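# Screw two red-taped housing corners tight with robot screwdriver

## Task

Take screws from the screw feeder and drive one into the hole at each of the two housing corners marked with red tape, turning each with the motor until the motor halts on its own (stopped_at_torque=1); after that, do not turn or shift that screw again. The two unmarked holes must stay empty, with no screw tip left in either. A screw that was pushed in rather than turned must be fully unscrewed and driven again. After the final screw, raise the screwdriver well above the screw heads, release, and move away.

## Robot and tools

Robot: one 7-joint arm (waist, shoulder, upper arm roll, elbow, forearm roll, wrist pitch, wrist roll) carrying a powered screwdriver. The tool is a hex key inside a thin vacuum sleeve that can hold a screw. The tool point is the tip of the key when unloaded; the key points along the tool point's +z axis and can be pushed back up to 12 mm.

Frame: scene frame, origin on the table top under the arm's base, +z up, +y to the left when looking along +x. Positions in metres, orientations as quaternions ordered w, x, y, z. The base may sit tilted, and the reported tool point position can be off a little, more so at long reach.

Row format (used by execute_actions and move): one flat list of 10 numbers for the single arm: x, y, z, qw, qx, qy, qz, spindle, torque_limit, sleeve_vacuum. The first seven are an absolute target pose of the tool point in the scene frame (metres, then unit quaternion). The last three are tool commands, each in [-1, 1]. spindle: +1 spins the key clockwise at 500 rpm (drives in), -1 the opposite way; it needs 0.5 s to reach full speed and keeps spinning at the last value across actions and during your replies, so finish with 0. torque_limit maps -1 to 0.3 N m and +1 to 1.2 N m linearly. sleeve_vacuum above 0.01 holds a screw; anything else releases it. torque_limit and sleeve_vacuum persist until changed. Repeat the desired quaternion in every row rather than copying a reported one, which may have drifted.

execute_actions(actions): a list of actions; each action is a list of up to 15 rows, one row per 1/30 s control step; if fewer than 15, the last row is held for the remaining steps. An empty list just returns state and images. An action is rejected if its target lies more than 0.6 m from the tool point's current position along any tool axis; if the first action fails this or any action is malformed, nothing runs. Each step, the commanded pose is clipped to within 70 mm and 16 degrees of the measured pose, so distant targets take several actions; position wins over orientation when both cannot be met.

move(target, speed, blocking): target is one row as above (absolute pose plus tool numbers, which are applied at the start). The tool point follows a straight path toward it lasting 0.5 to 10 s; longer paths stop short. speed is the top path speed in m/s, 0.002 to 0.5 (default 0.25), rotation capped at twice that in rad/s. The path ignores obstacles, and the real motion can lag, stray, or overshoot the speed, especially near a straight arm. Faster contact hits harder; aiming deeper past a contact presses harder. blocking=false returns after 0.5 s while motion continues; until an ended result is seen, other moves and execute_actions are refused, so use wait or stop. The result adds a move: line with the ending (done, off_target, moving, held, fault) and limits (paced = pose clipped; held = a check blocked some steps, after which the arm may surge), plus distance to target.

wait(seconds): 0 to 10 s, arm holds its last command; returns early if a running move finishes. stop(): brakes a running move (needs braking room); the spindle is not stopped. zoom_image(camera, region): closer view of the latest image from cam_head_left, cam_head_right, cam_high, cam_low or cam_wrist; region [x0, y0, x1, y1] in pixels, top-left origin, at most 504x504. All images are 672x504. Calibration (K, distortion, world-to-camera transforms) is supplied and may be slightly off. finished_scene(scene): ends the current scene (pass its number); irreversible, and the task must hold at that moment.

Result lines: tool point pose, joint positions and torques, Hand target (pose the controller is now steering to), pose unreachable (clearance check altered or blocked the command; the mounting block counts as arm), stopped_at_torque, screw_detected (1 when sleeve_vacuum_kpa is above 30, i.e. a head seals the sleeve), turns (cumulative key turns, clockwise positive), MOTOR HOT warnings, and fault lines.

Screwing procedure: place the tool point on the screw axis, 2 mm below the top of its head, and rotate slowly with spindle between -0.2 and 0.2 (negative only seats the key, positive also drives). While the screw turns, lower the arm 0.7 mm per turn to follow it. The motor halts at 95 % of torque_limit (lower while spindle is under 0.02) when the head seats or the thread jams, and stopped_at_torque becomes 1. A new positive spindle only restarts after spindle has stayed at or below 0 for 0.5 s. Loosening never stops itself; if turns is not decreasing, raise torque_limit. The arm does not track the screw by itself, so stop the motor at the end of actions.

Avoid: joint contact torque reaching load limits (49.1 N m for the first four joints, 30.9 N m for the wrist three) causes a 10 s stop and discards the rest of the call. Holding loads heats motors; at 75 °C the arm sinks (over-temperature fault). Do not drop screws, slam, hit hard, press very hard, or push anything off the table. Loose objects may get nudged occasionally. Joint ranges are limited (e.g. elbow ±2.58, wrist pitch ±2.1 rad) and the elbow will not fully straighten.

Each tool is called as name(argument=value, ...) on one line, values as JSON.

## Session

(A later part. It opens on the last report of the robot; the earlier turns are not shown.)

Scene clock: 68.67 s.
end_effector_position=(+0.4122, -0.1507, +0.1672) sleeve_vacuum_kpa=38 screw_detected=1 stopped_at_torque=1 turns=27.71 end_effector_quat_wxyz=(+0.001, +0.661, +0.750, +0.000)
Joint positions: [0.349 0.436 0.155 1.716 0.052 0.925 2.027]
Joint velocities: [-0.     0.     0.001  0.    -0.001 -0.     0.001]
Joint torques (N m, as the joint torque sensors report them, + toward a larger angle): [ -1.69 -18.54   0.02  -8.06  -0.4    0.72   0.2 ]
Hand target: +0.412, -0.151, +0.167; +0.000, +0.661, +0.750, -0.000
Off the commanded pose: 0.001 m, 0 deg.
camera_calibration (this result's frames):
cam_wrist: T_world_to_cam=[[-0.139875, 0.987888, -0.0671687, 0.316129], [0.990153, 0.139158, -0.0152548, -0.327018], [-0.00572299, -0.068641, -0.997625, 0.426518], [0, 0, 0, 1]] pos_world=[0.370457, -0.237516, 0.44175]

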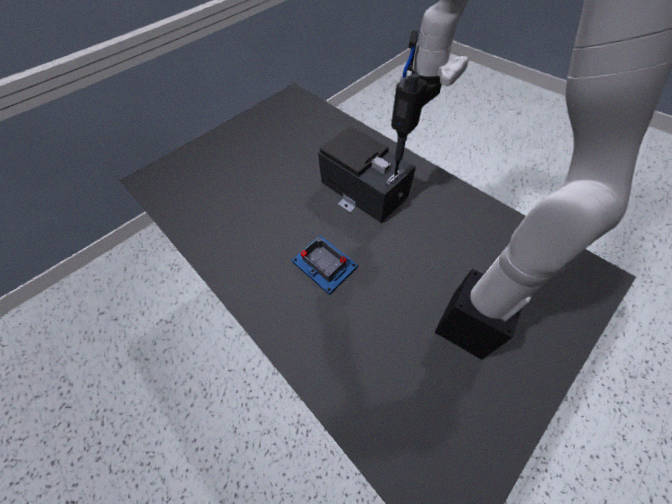

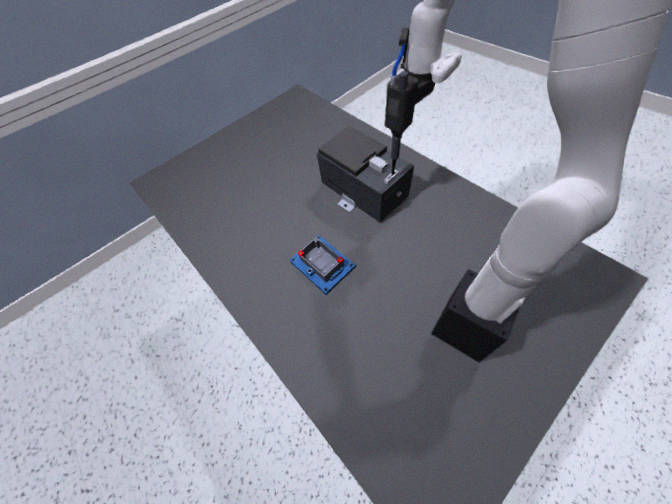

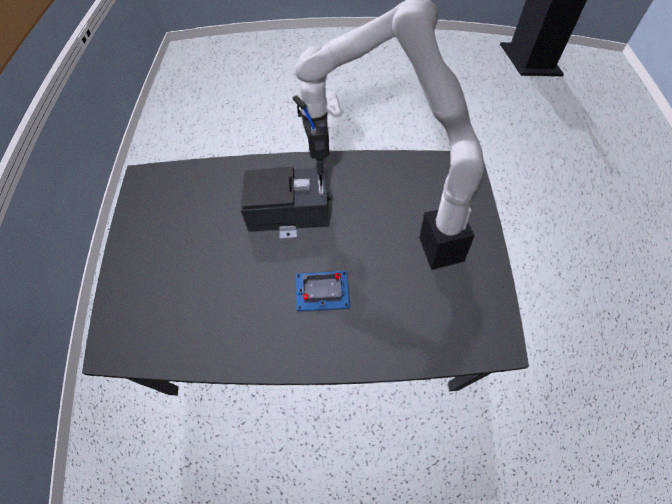

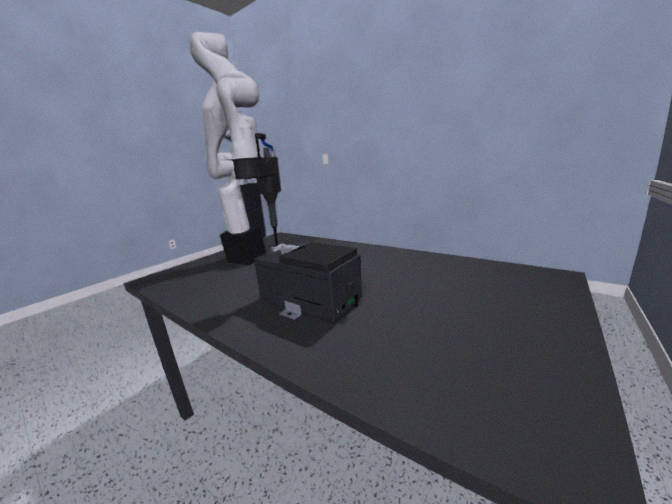

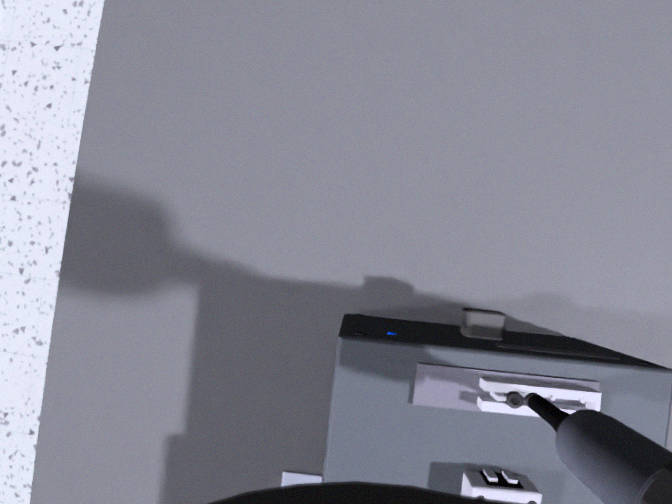

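execute_actions(actions=[[[0.4122,-0.1508,0.18,0,0.661,0.75,0,0,0,1]],[[0.4122,-0.1508,0.22,0,0.661,0.75,0,0,0,1]]])

move(target=[0.44,0.06,0.22,0,0.661,0.75,0,0,0,1])

move(target=[0.4675,0.1885,0.08,0,0.661,0.75,0,0,0,1], speed=0.15)

wait(seconds=0.3)

zoom_image(camera="cam_wrist", region=[480,350,580,425])

Scene clock: 70.23 s.
end_effector_position=(+0.4121, -0.1509, +0.2199) sleeve_vacuum_kpa=39 screw_detected=1 stopped_at_torque=1 turns=27.71 end_effector_quat_wxyz=(-0.000, +0.661, +0.750, -0.000)
Joint positions: [0.331 0.369 0.159 1.633 0.058 1.078 2.021]
Joint velocities: [ 0.001 -0.001 -0.     0.001 -0.     0.    -0.001]
Joint torques (N m, as the joint torque sensors report them, + toward a larger angle): [ -1.82 -18.17  -0.22  -9.31  -0.64   0.47   0.07]
Hand target: +0.412, -0.151, +0.220; +0.000, +0.661, +0.750, -0.000
Off the commanded pose: 0.000 m, 0 deg.
camera_calibration (this result's frames):
cam_wrist: T_world_to_cam=[[-0.139658, 0.98793, -0.0670023, 0.319677], [0.990174, 0.138843, -0.0166931, -0.325881], [-0.00718884, -0.0686752, -0.997613, 0.479721], [0, 0, 0, 1]] pos_world=[0.370773, -0.237627, 0.494556]

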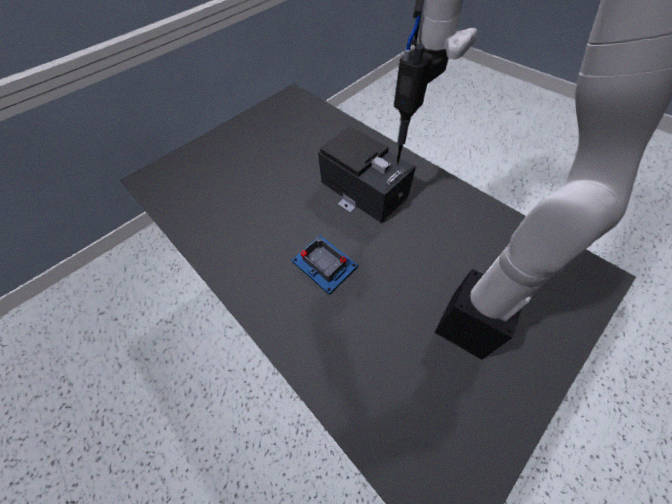

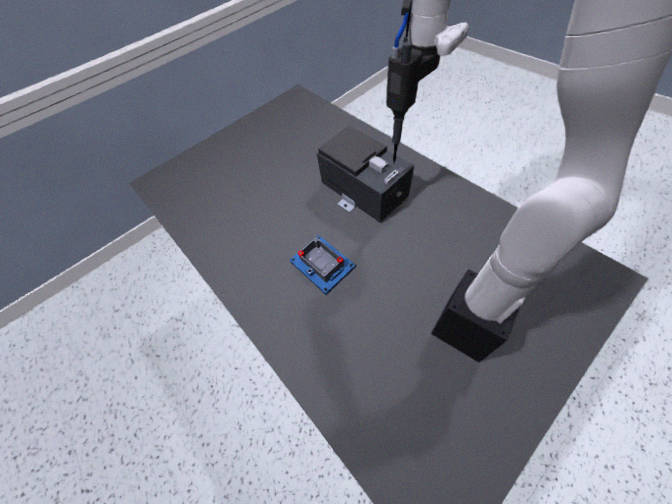

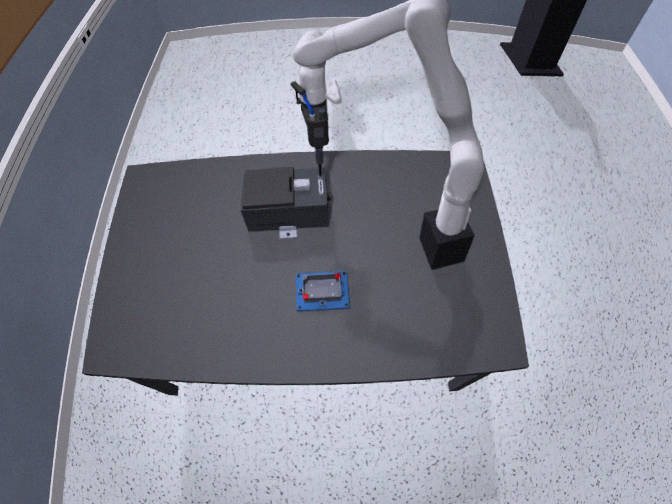

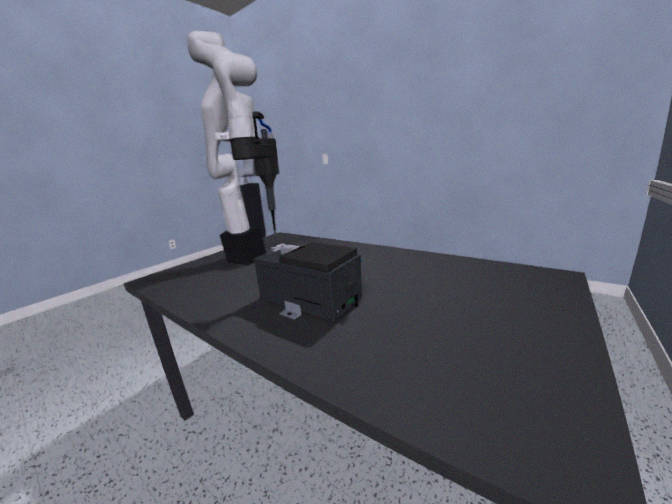

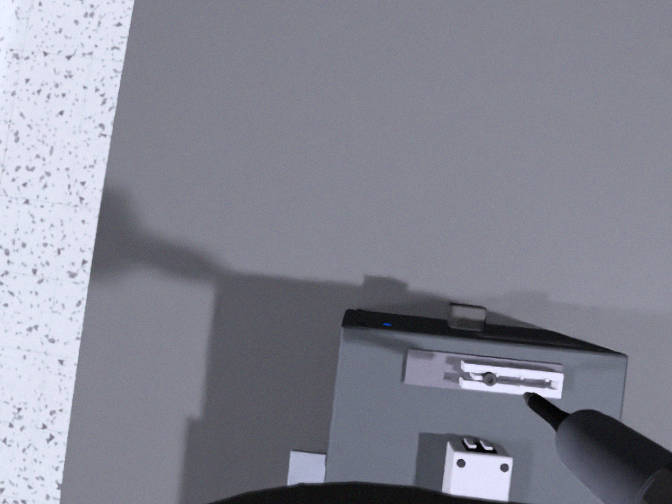

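Scene clock: 71.47 s.
end_effector_position=(+0.4411, +0.0591, +0.2200) sleeve_vacuum_kpa=39 screw_detected=1 stopped_at_torque=1 turns=27.71 end_effector_quat_wxyz=(+0.000, +0.662, +0.750, +0.000)
Joint positions: [-0.09   0.396  0.071  1.675  0.114  1.067  1.488]
Joint velocities: [-0.008  0.004 -0.01  -0.     0.002  0.001 -0.006]
Joint torques (N m, as the joint torque sensors report them, + toward a larger angle): [ -2.42 -17.51  -1.02  -9.76  -0.62   0.11  -0.17]
Hand target: +0.441, +0.060, +0.220; +0.000, +0.661, +0.750, +0.000
Off the commanded pose: 0.001 m, 0 deg.
move: done
camera_calibration (this result's frames):
cam_wrist: T_world_to_cam=[[-0.13846, 0.988087, -0.0671734, 0.115834], [0.99035, 0.137725, -0.015468, -0.384009], [-0.00603224, -0.0686669, -0.997621, 0.493942], [0, 0, 0, 1]] pos_world=[0.399321, -0.0276486, 0.494609]

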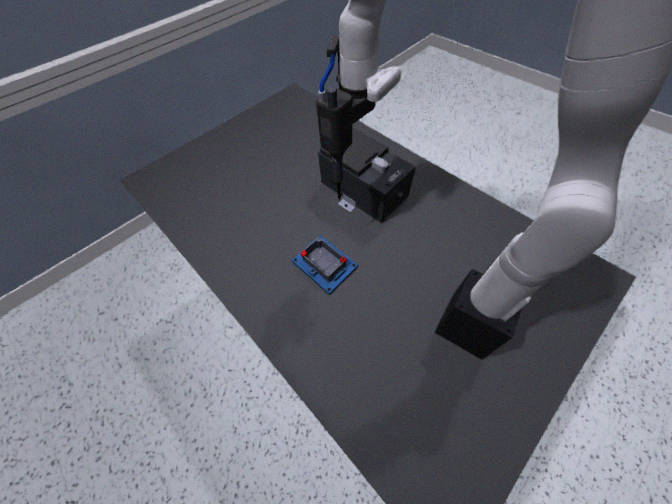

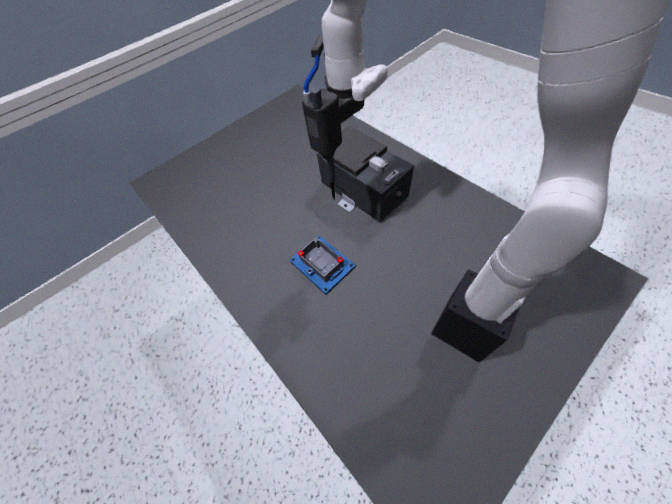

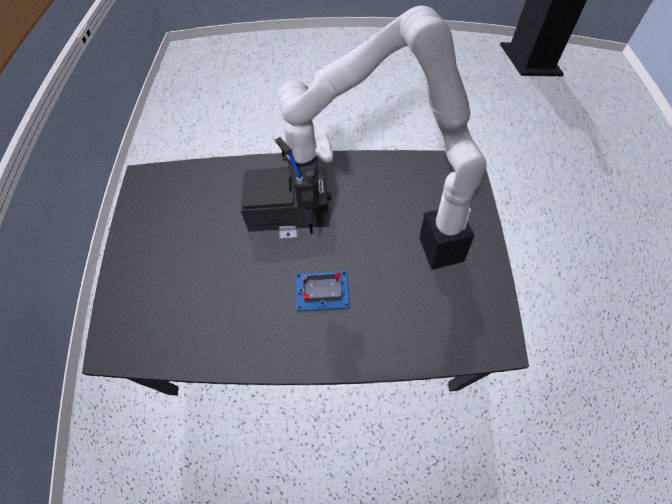

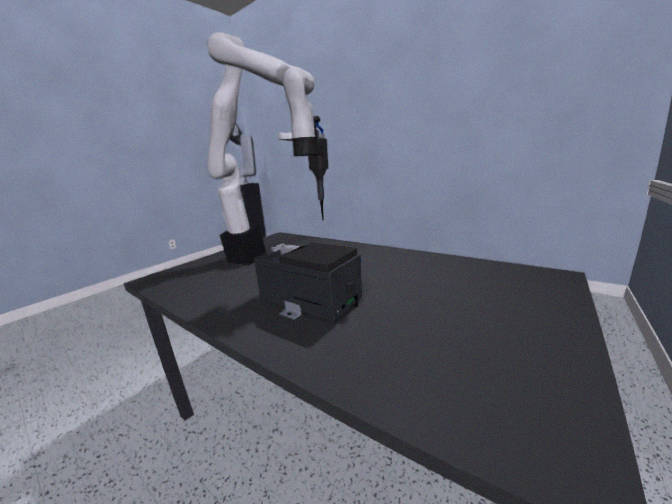

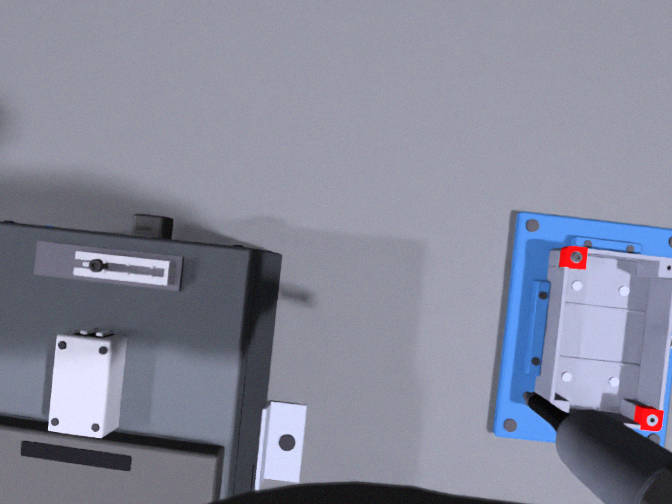

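Scene clock: 73.10 s.
end_effector_position=(+0.4684, +0.1886, +0.0804) sleeve_vacuum_kpa=39 screw_detected=1 stopped_at_torque=1 turns=27.71 end_effector_quat_wxyz=(-0.000, +0.661, +0.750, +0.001)
Joint positions: [-0.284  0.727  0.053  1.668  0.129  0.772  1.231]
Joint velocities: [-0.001  0.007 -0.001 -0.002  0.001  0.001 -0.   ]
Joint torques (N m, as the joint torque sensors report them, + toward a larger angle): [ -2.82 -21.87  -1.03  -7.79  -0.73  -0.27  -0.09]
Hand target: +0.468, +0.189, +0.080; -0.000, +0.661, +0.750, +0.000
Off the commanded pose: 0.001 m, 0 deg.
move: done
camera_calibration (this result's frames):
cam_wrist: T_world_to_cam=[[-0.139849, 0.987961, -0.0661427, -0.0171424], [0.990153, 0.139111, -0.0156646, -0.431202], [-0.00627483, -0.0676821, -0.997687, 0.363655], [0, 0, 0, 1]] pos_world=[0.426841, 0.101534, 0.354925]

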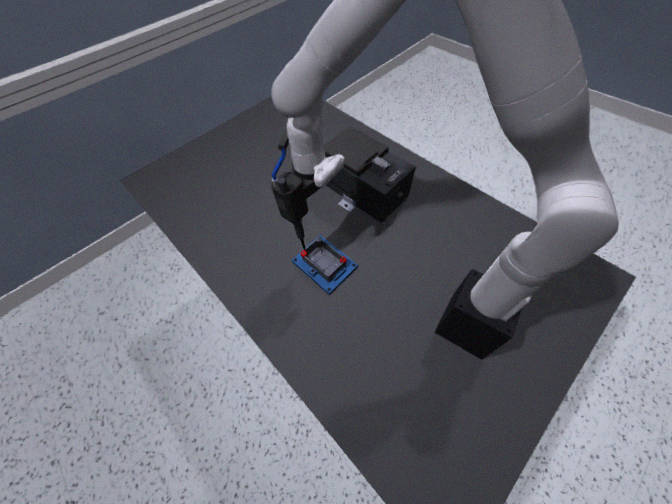

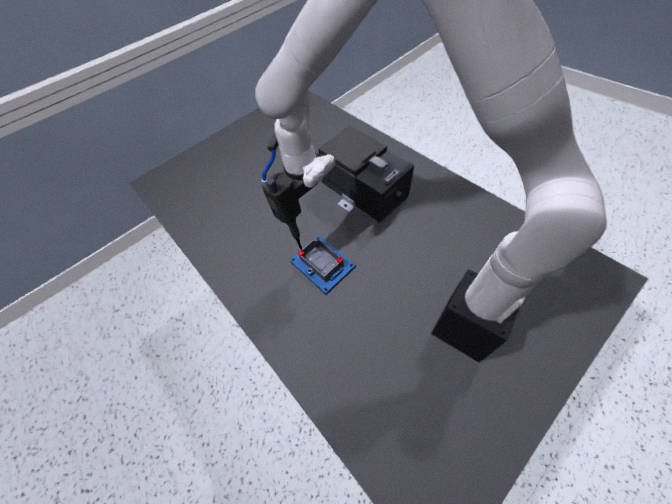

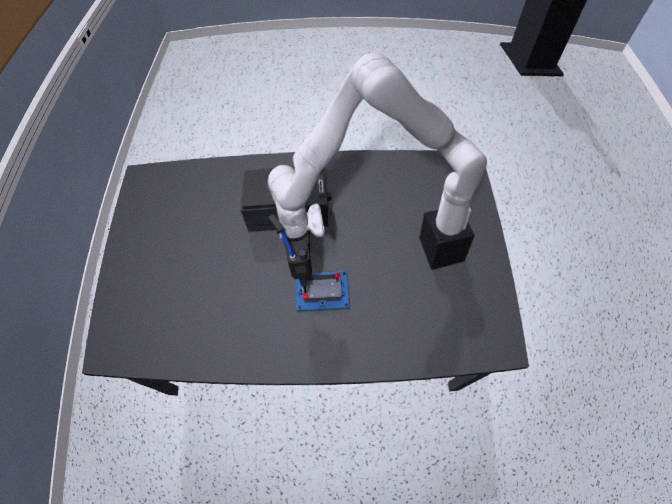

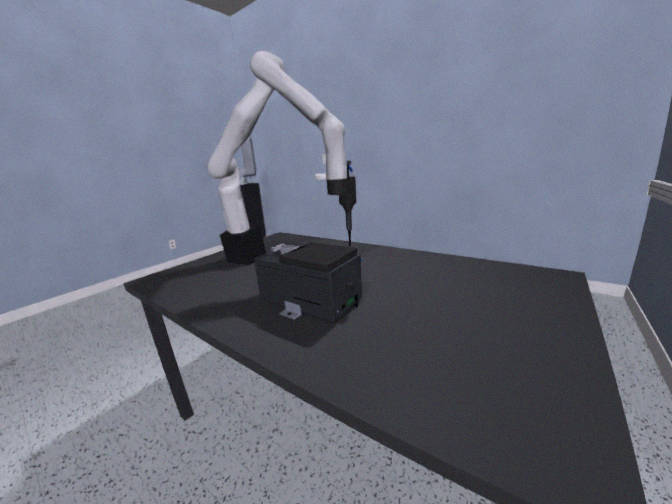

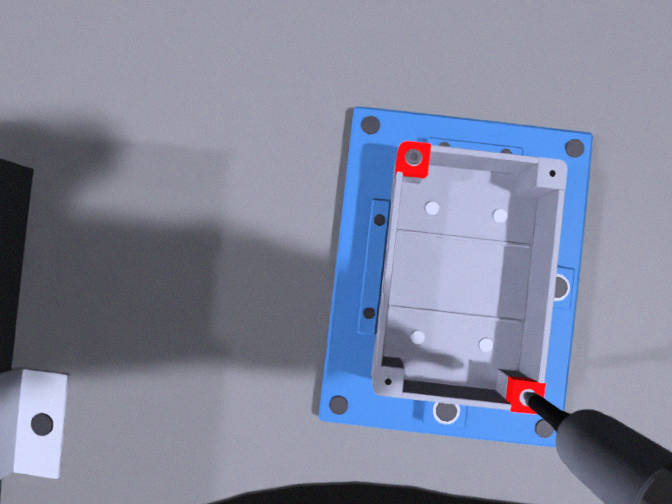

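Scene clock: 73.40 s.
end_effector_position=(+0.4681, +0.1887, +0.0801) sleeve_vacuum_kpa=39 screw_detected=1 stopped_at_torque=1 turns=27.71 end_effector_quat_wxyz=(-0.000, +0.661, +0.750, +0.000)
Joint positions: [-0.284  0.728  0.053  1.668  0.129  0.772  1.231]
Joint velocities: [ 0.003  0.     0.    -0.001  0.001  0.    -0.   ]
Joint torques (N m, as the joint torque sensors report them, + toward a larger angle): [ -2.73 -21.9   -1.05  -7.79  -0.59  -0.28  -0.01]
Hand target: +0.468, +0.189, +0.080; -0.000, +0.661, +0.750, +0.000
Off the commanded pose: 0.001 m, 0 deg.
wait: 0.30 s; at rest by 0.17 s
camera_calibration (this result's frames):
cam_wrist: T_world_to_cam=[[-0.140307, 0.987887, -0.0662776, -0.0170958], [0.990085, 0.139529, -0.0162376, -0.430955], [-0.00679323, -0.0678987, -0.997669, 0.363637], [0, 0, 0, 1]] pos_world=[0.426753, 0.10171, 0.354658]

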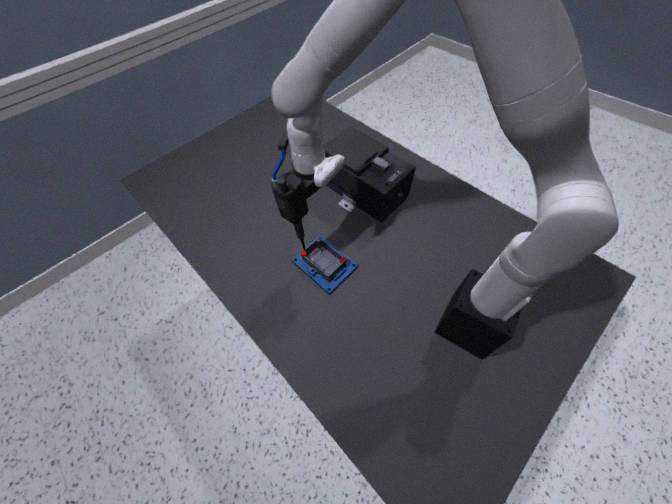

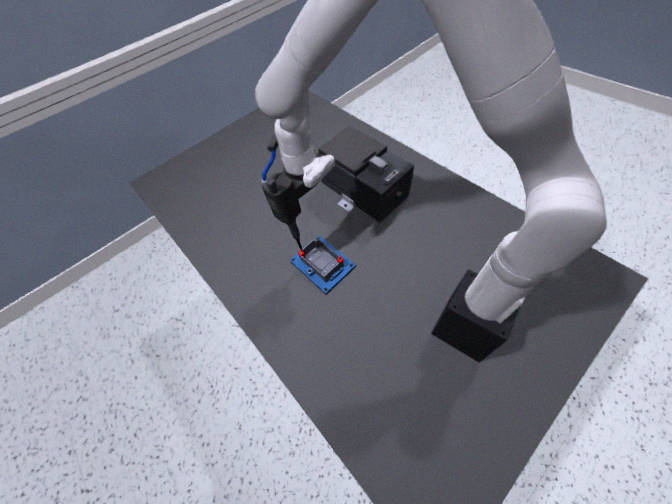

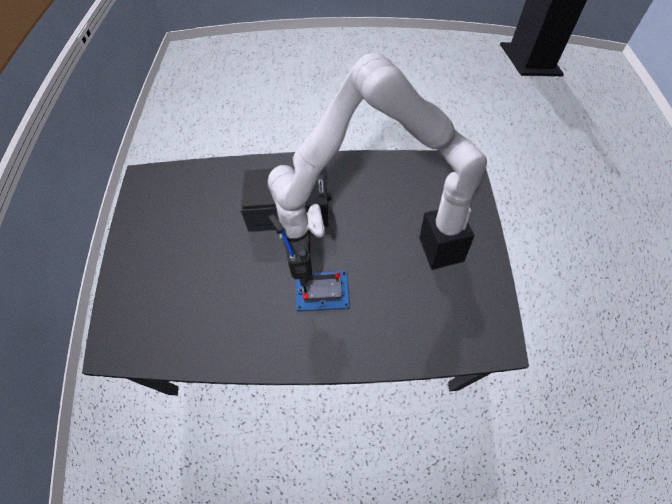

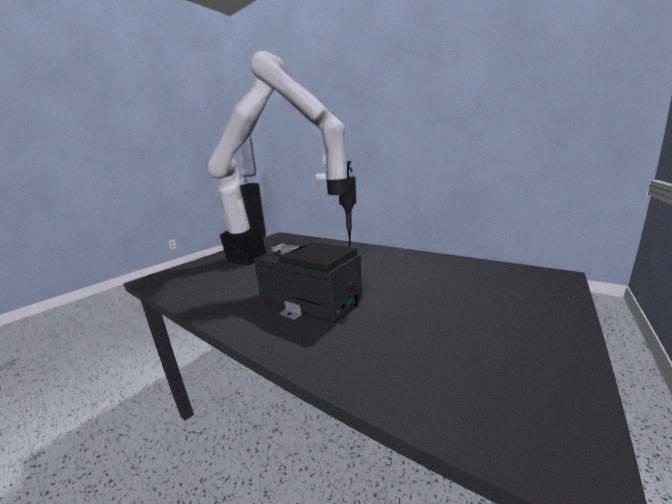

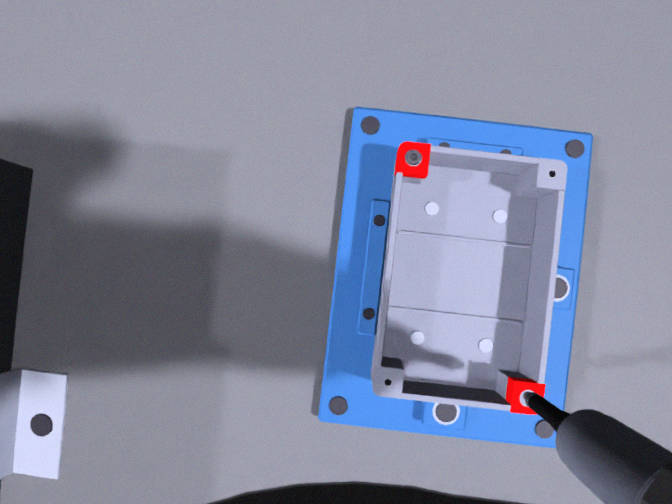

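Region (480, 350, 580, 425) of cam_wrist's 672x504 image, scaled by 5.040; it fills the top 378 rows of this view, and the rest is white.

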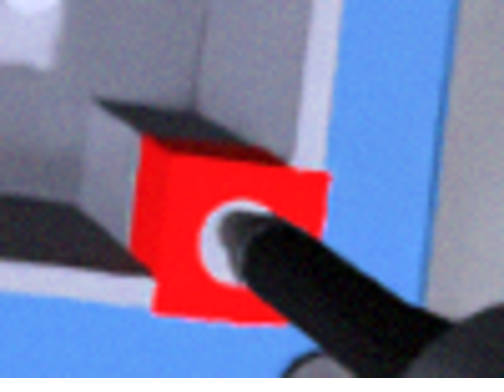

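move(target=[0.4718,0.1932,0.068,0,0.661,0.75,0,0,0,1], speed=0.015)

zoom_image(camera="cam_wrist", region=[480,350,580,425])

Scene clock: 75.70 s.
end_effector_position=(+0.4719, +0.1932, +0.0681) sleeve_vacuum_kpa=39 screw_detected=1 stopped_at_torque=1 turns=27.71 end_effector_quat_wxyz=(+0.000, +0.661, +0.750, +0.000)
Joint positions: [-0.288  0.758  0.053  1.656  0.13   0.754  1.225]
Joint velocities: [ 0.     0.002  0.    -0.001 -0.     0.     0.001]
Joint torques (N m, as the joint torque sensors report them, + toward a larger angle): [ -2.74 -22.34  -1.    -7.74  -0.6   -0.25   0.07]
Hand target: +0.472, +0.193, +0.068; -0.000, +0.661, +0.750, +0.000
Off the commanded pose: 0.000 m, 0 deg.
move: done
camera_calibration (this result's frames):
cam_wrist: T_world_to_cam=[[-0.139909, 0.987906, -0.0668338, -0.0219739], [0.99014, 0.139116, -0.0163918, -0.435431], [-0.00689589, -0.0684682, -0.997629, 0.352108], [0, 0, 0, 1]] pos_world=[0.430492, 0.106392, 0.342667]

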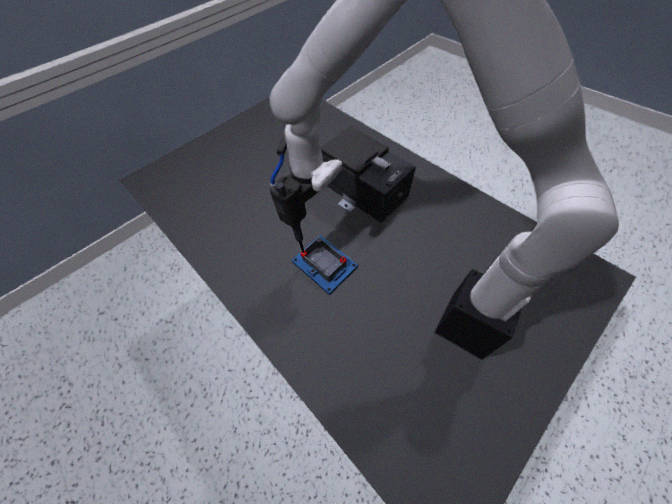

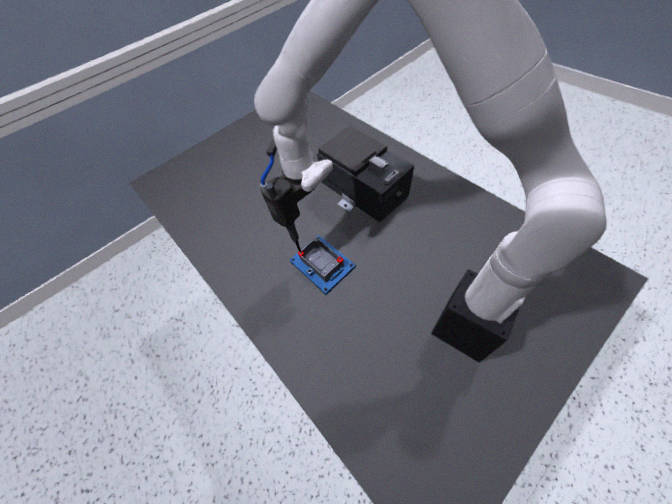

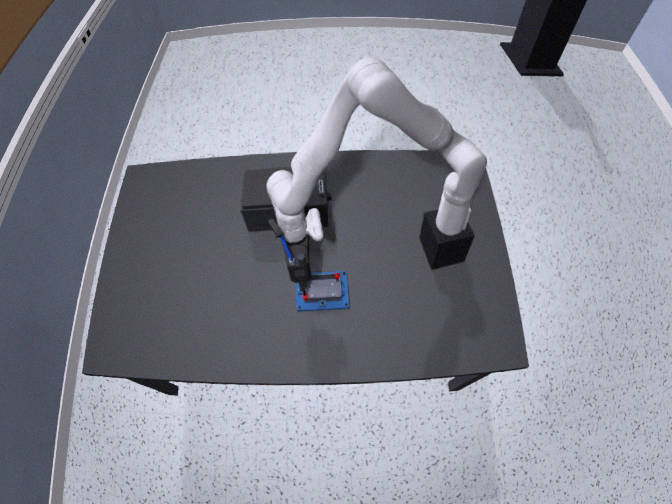

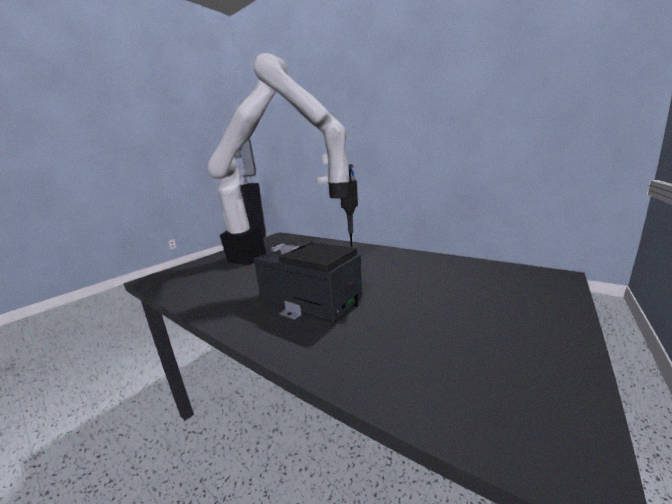

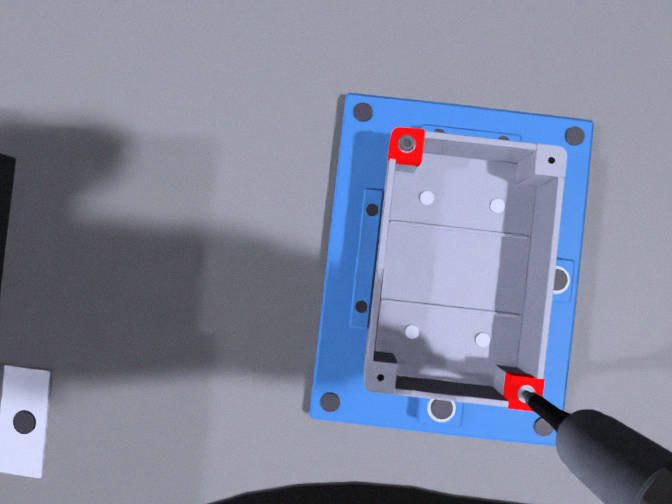

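Region (480, 350, 580, 425) of cam_wrist's 672x504 image, scaled by 5.040; it fills the top 378 rows of this view, and the rest is white.

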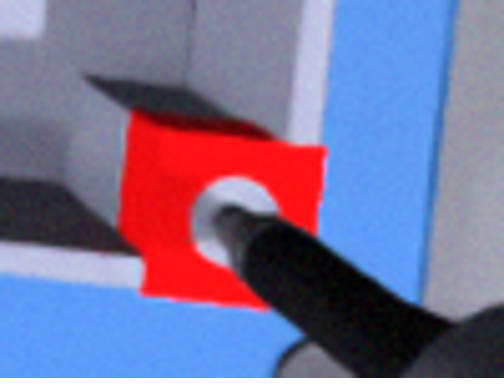

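Ring ≈(234,220); a small +y correction.

move(target=[0.4719,0.1937,0.068,0,0.661,0.75,0,0,0,1], speed=0.01)

move(target=[0.4719,0.1937,0.052,0,0.661,0.75,0,0.5,0,1], speed=0.003)

Scene clock: 76.73 s.
end_effector_position=(+0.4719, +0.1937, +0.0680) sleeve_vacuum_kpa=39 screw_detected=1 stopped_at_torque=1 turns=27.71 end_effector_quat_wxyz=(-0.000, +0.661, +0.750, -0.000)
Joint positions: [-0.289  0.758  0.053  1.656  0.13   0.754  1.224]
Joint velocities: [-0.001 -0.    -0.     0.002  0.     0.     0.001]
Joint torques (N m, as the joint torque sensors report them, + toward a larger angle): [ -2.99 -22.42  -0.96  -7.71  -0.53  -0.28   0.09]
Hand target: +0.472, +0.194, +0.068; +0.000, +0.661, +0.750, +0.000
Off the commanded pose: 0.000 m, 0 deg.
move: done
camera_calibration (this result's frames):
cam_wrist: T_world_to_cam=[[-0.139927, 0.987898, -0.0669168, -0.0224295], [0.990137, 0.139126, -0.0165115, -0.435525], [-0.00700178, -0.0685672, -0.997622, 0.352131], [0, 0, 0, 1]] pos_world=[0.430557, 0.106896, 0.342601]

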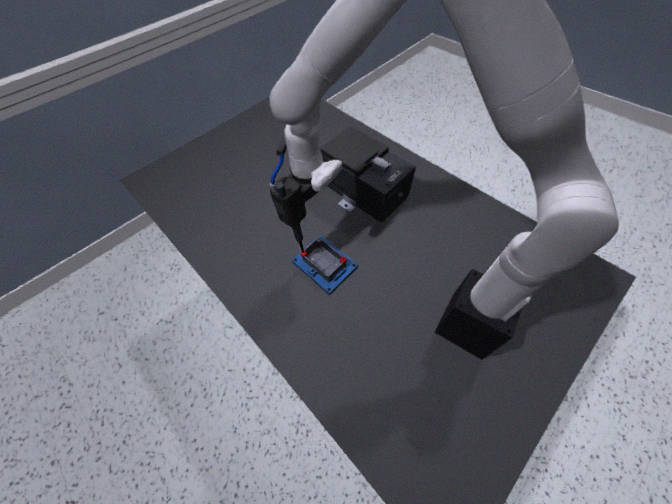

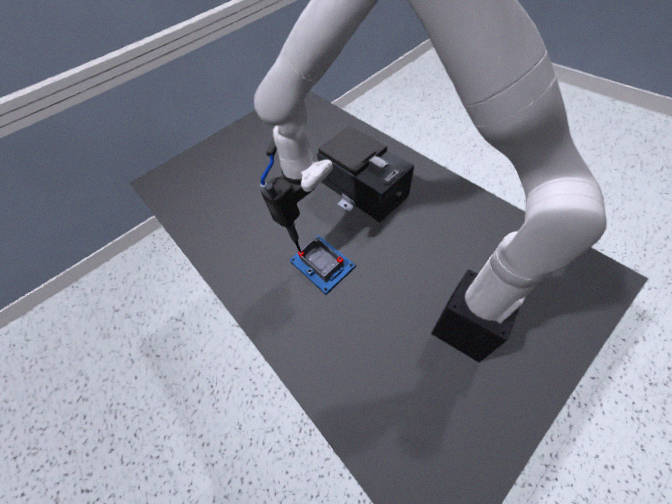

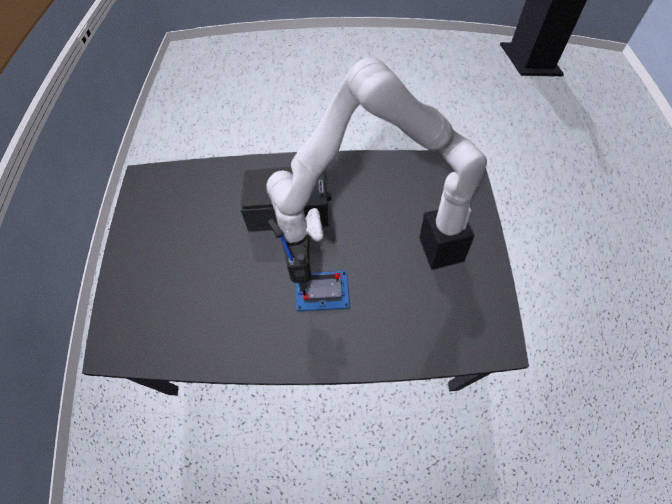

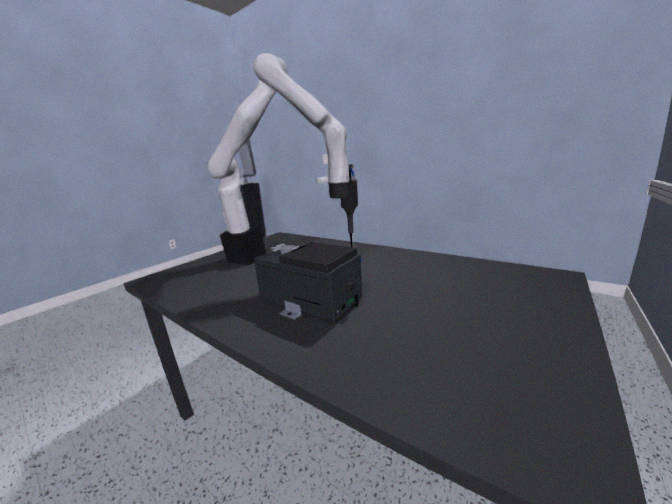

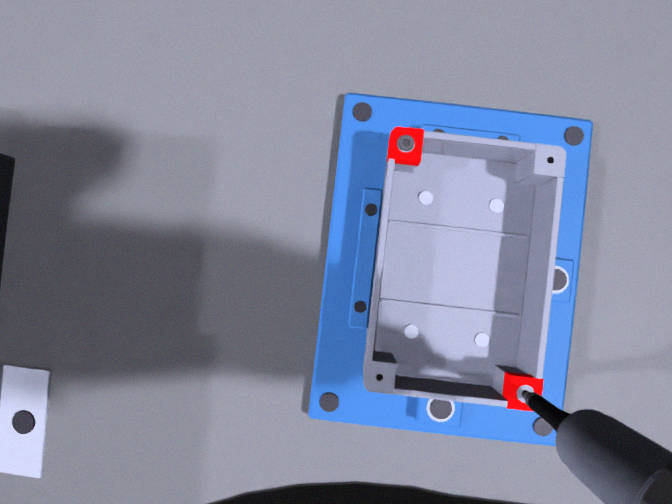

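Scene clock: 82.27 s.
end_effector_position=(+0.4717, +0.1936, +0.0531) sleeve_vacuum_kpa=40 screw_detected=1 stopped_at_torque=1 turns=45.29 end_effector_quat_wxyz=(-0.000, +0.661, +0.750, +0.000)
Joint positions: [-0.286  0.784  0.055  1.665  0.132  0.719  1.223]
Joint velocities: [ 0.     0.     0.     0.002 -0.    -0.     0.001]
Joint torques (N m, as the joint torque sensors report them, + toward a larger angle): [ -2.77 -20.9   -0.83  -7.74  -0.45  -1.08  -0.16]
Hand target: +0.472, +0.194, +0.052; -0.000, +0.661, +0.750, +0.000
Off the commanded pose: 0.001 m, 0 deg.
move: done
camera_calibration (this result's frames):
cam_wrist: T_world_to_cam=[[-0.140152, 0.987876, -0.0667739, -0.0232638], [0.990106, 0.139362, -0.0163714, -0.435637], [-0.00686711, -0.0684077, -0.997634, 0.337176], [0, 0, 0, 1]] pos_world=[0.430381, 0.106758, 0.327693]

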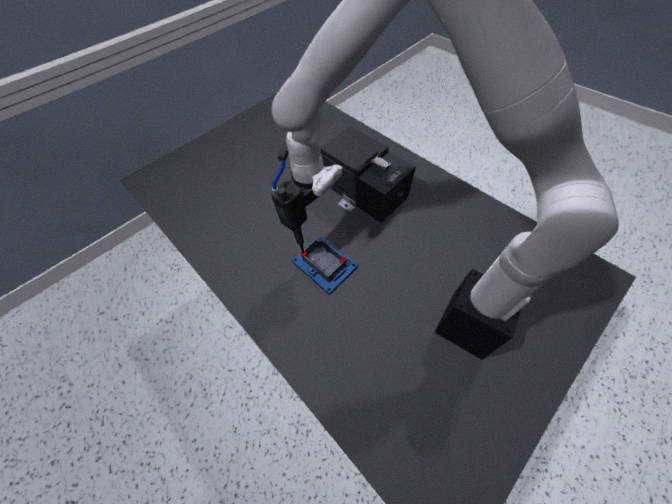

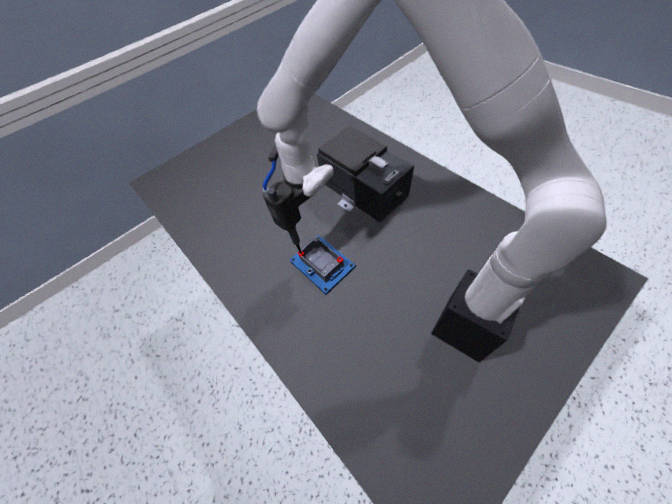

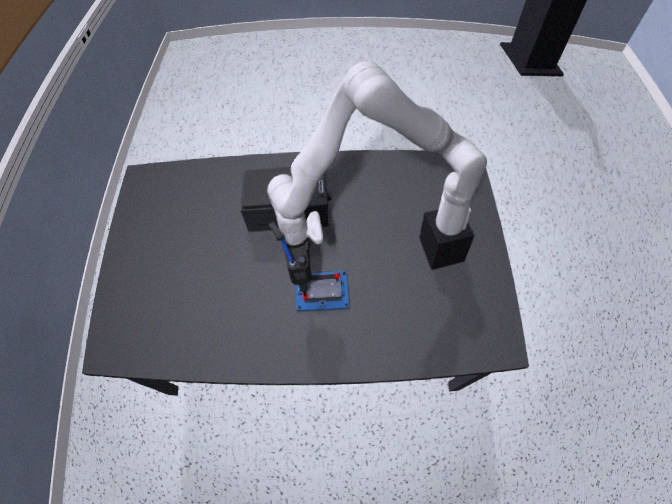

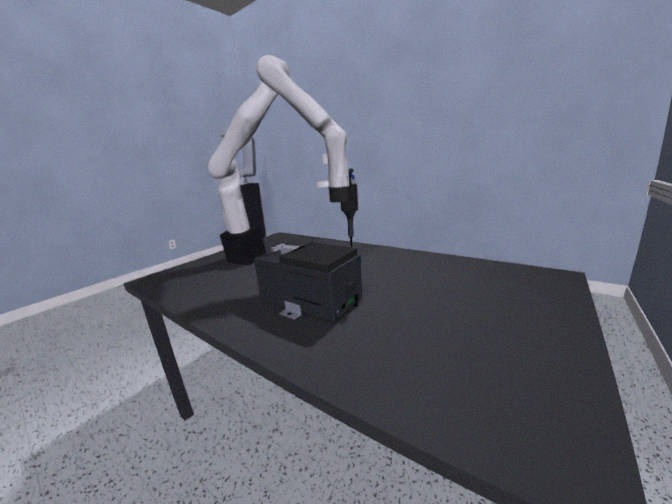

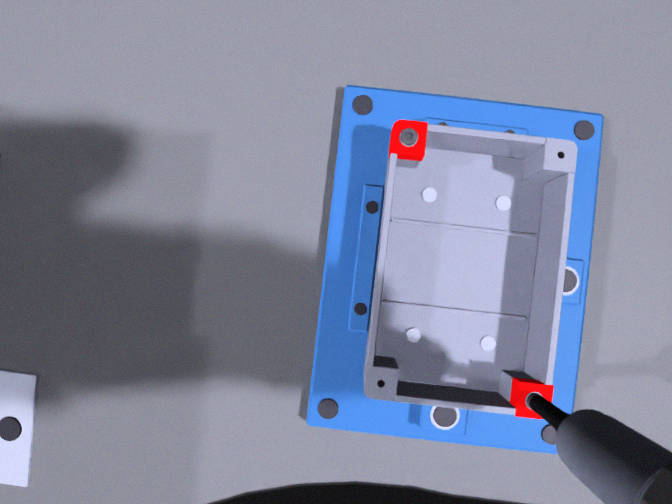

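move(target=[0.4719,0.1937,0.2,0,0.661,0.75,0,0,0,0], speed=0.15)

finished_scene(scene=2)

Scene clock: 83.90 s.
end_effector_position=(+0.4718, +0.1933, +0.1999) sleeve_vacuum_kpa=0 screw_detected=0 stopped_at_torque=1 turns=45.29 end_effector_quat_wxyz=(+0.000, +0.661, +0.750, -0.000)
Joint positions: [-0.319  0.567  0.05   1.512  0.111  1.091  1.239]
Joint velocities: [-0.001 -0.001 -0.001 -0.     0.     0.     0.001]
Joint torques (N m, as the joint torque sensors report them, + toward a larger angle): [ -2.59 -21.1   -0.96  -9.99  -0.75  -0.24   0.03]
Hand target: +0.472, +0.193, +0.200; +0.000, +0.661, +0.750, -0.000
Off the commanded pose: 0.000 m, 0 deg.
move: done
camera_calibration (this result's frames):
cam_wrist: T_world_to_cam=[[-0.13931, 0.987946, -0.0675009, -0.0134162], [0.990225, 0.138506, -0.0164639, -0.433154], [-0.00691615, -0.0691347, -0.997583, 0.483768], [0, 0, 0, 1]] pos_world=[0.430397, 0.106694, 0.474562]

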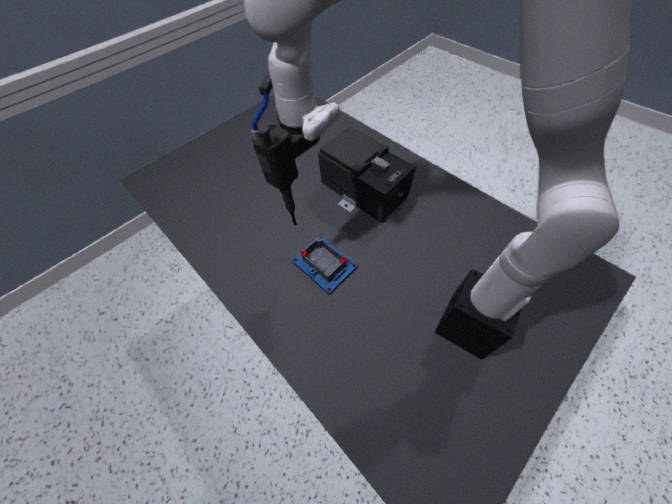

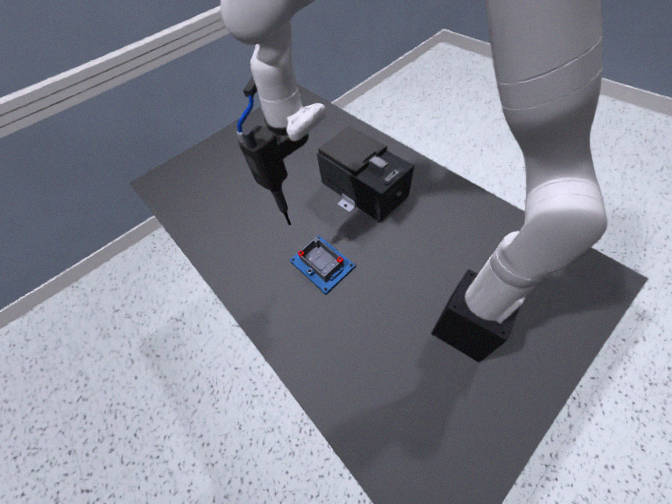

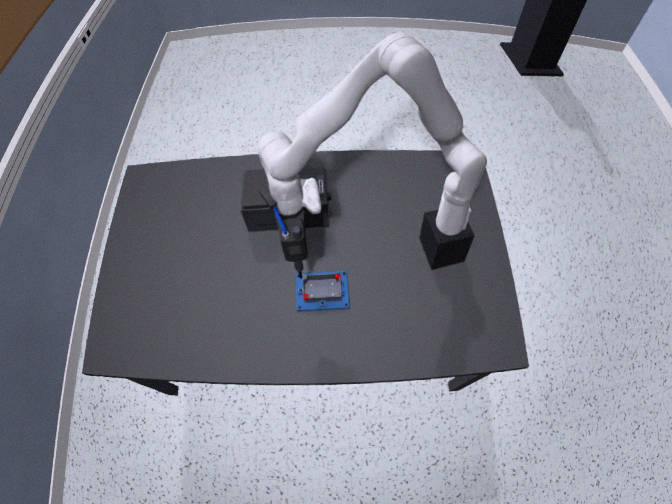

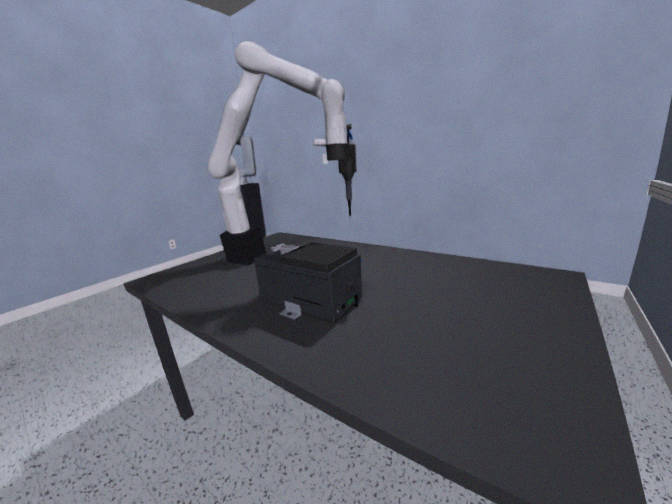

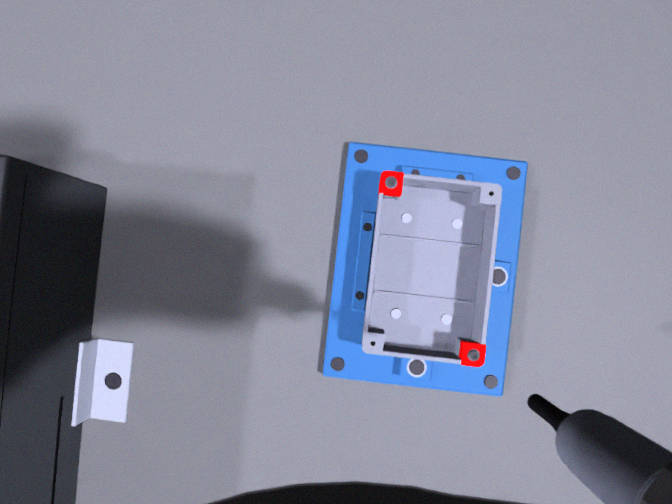

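The scene is finished: the task was done.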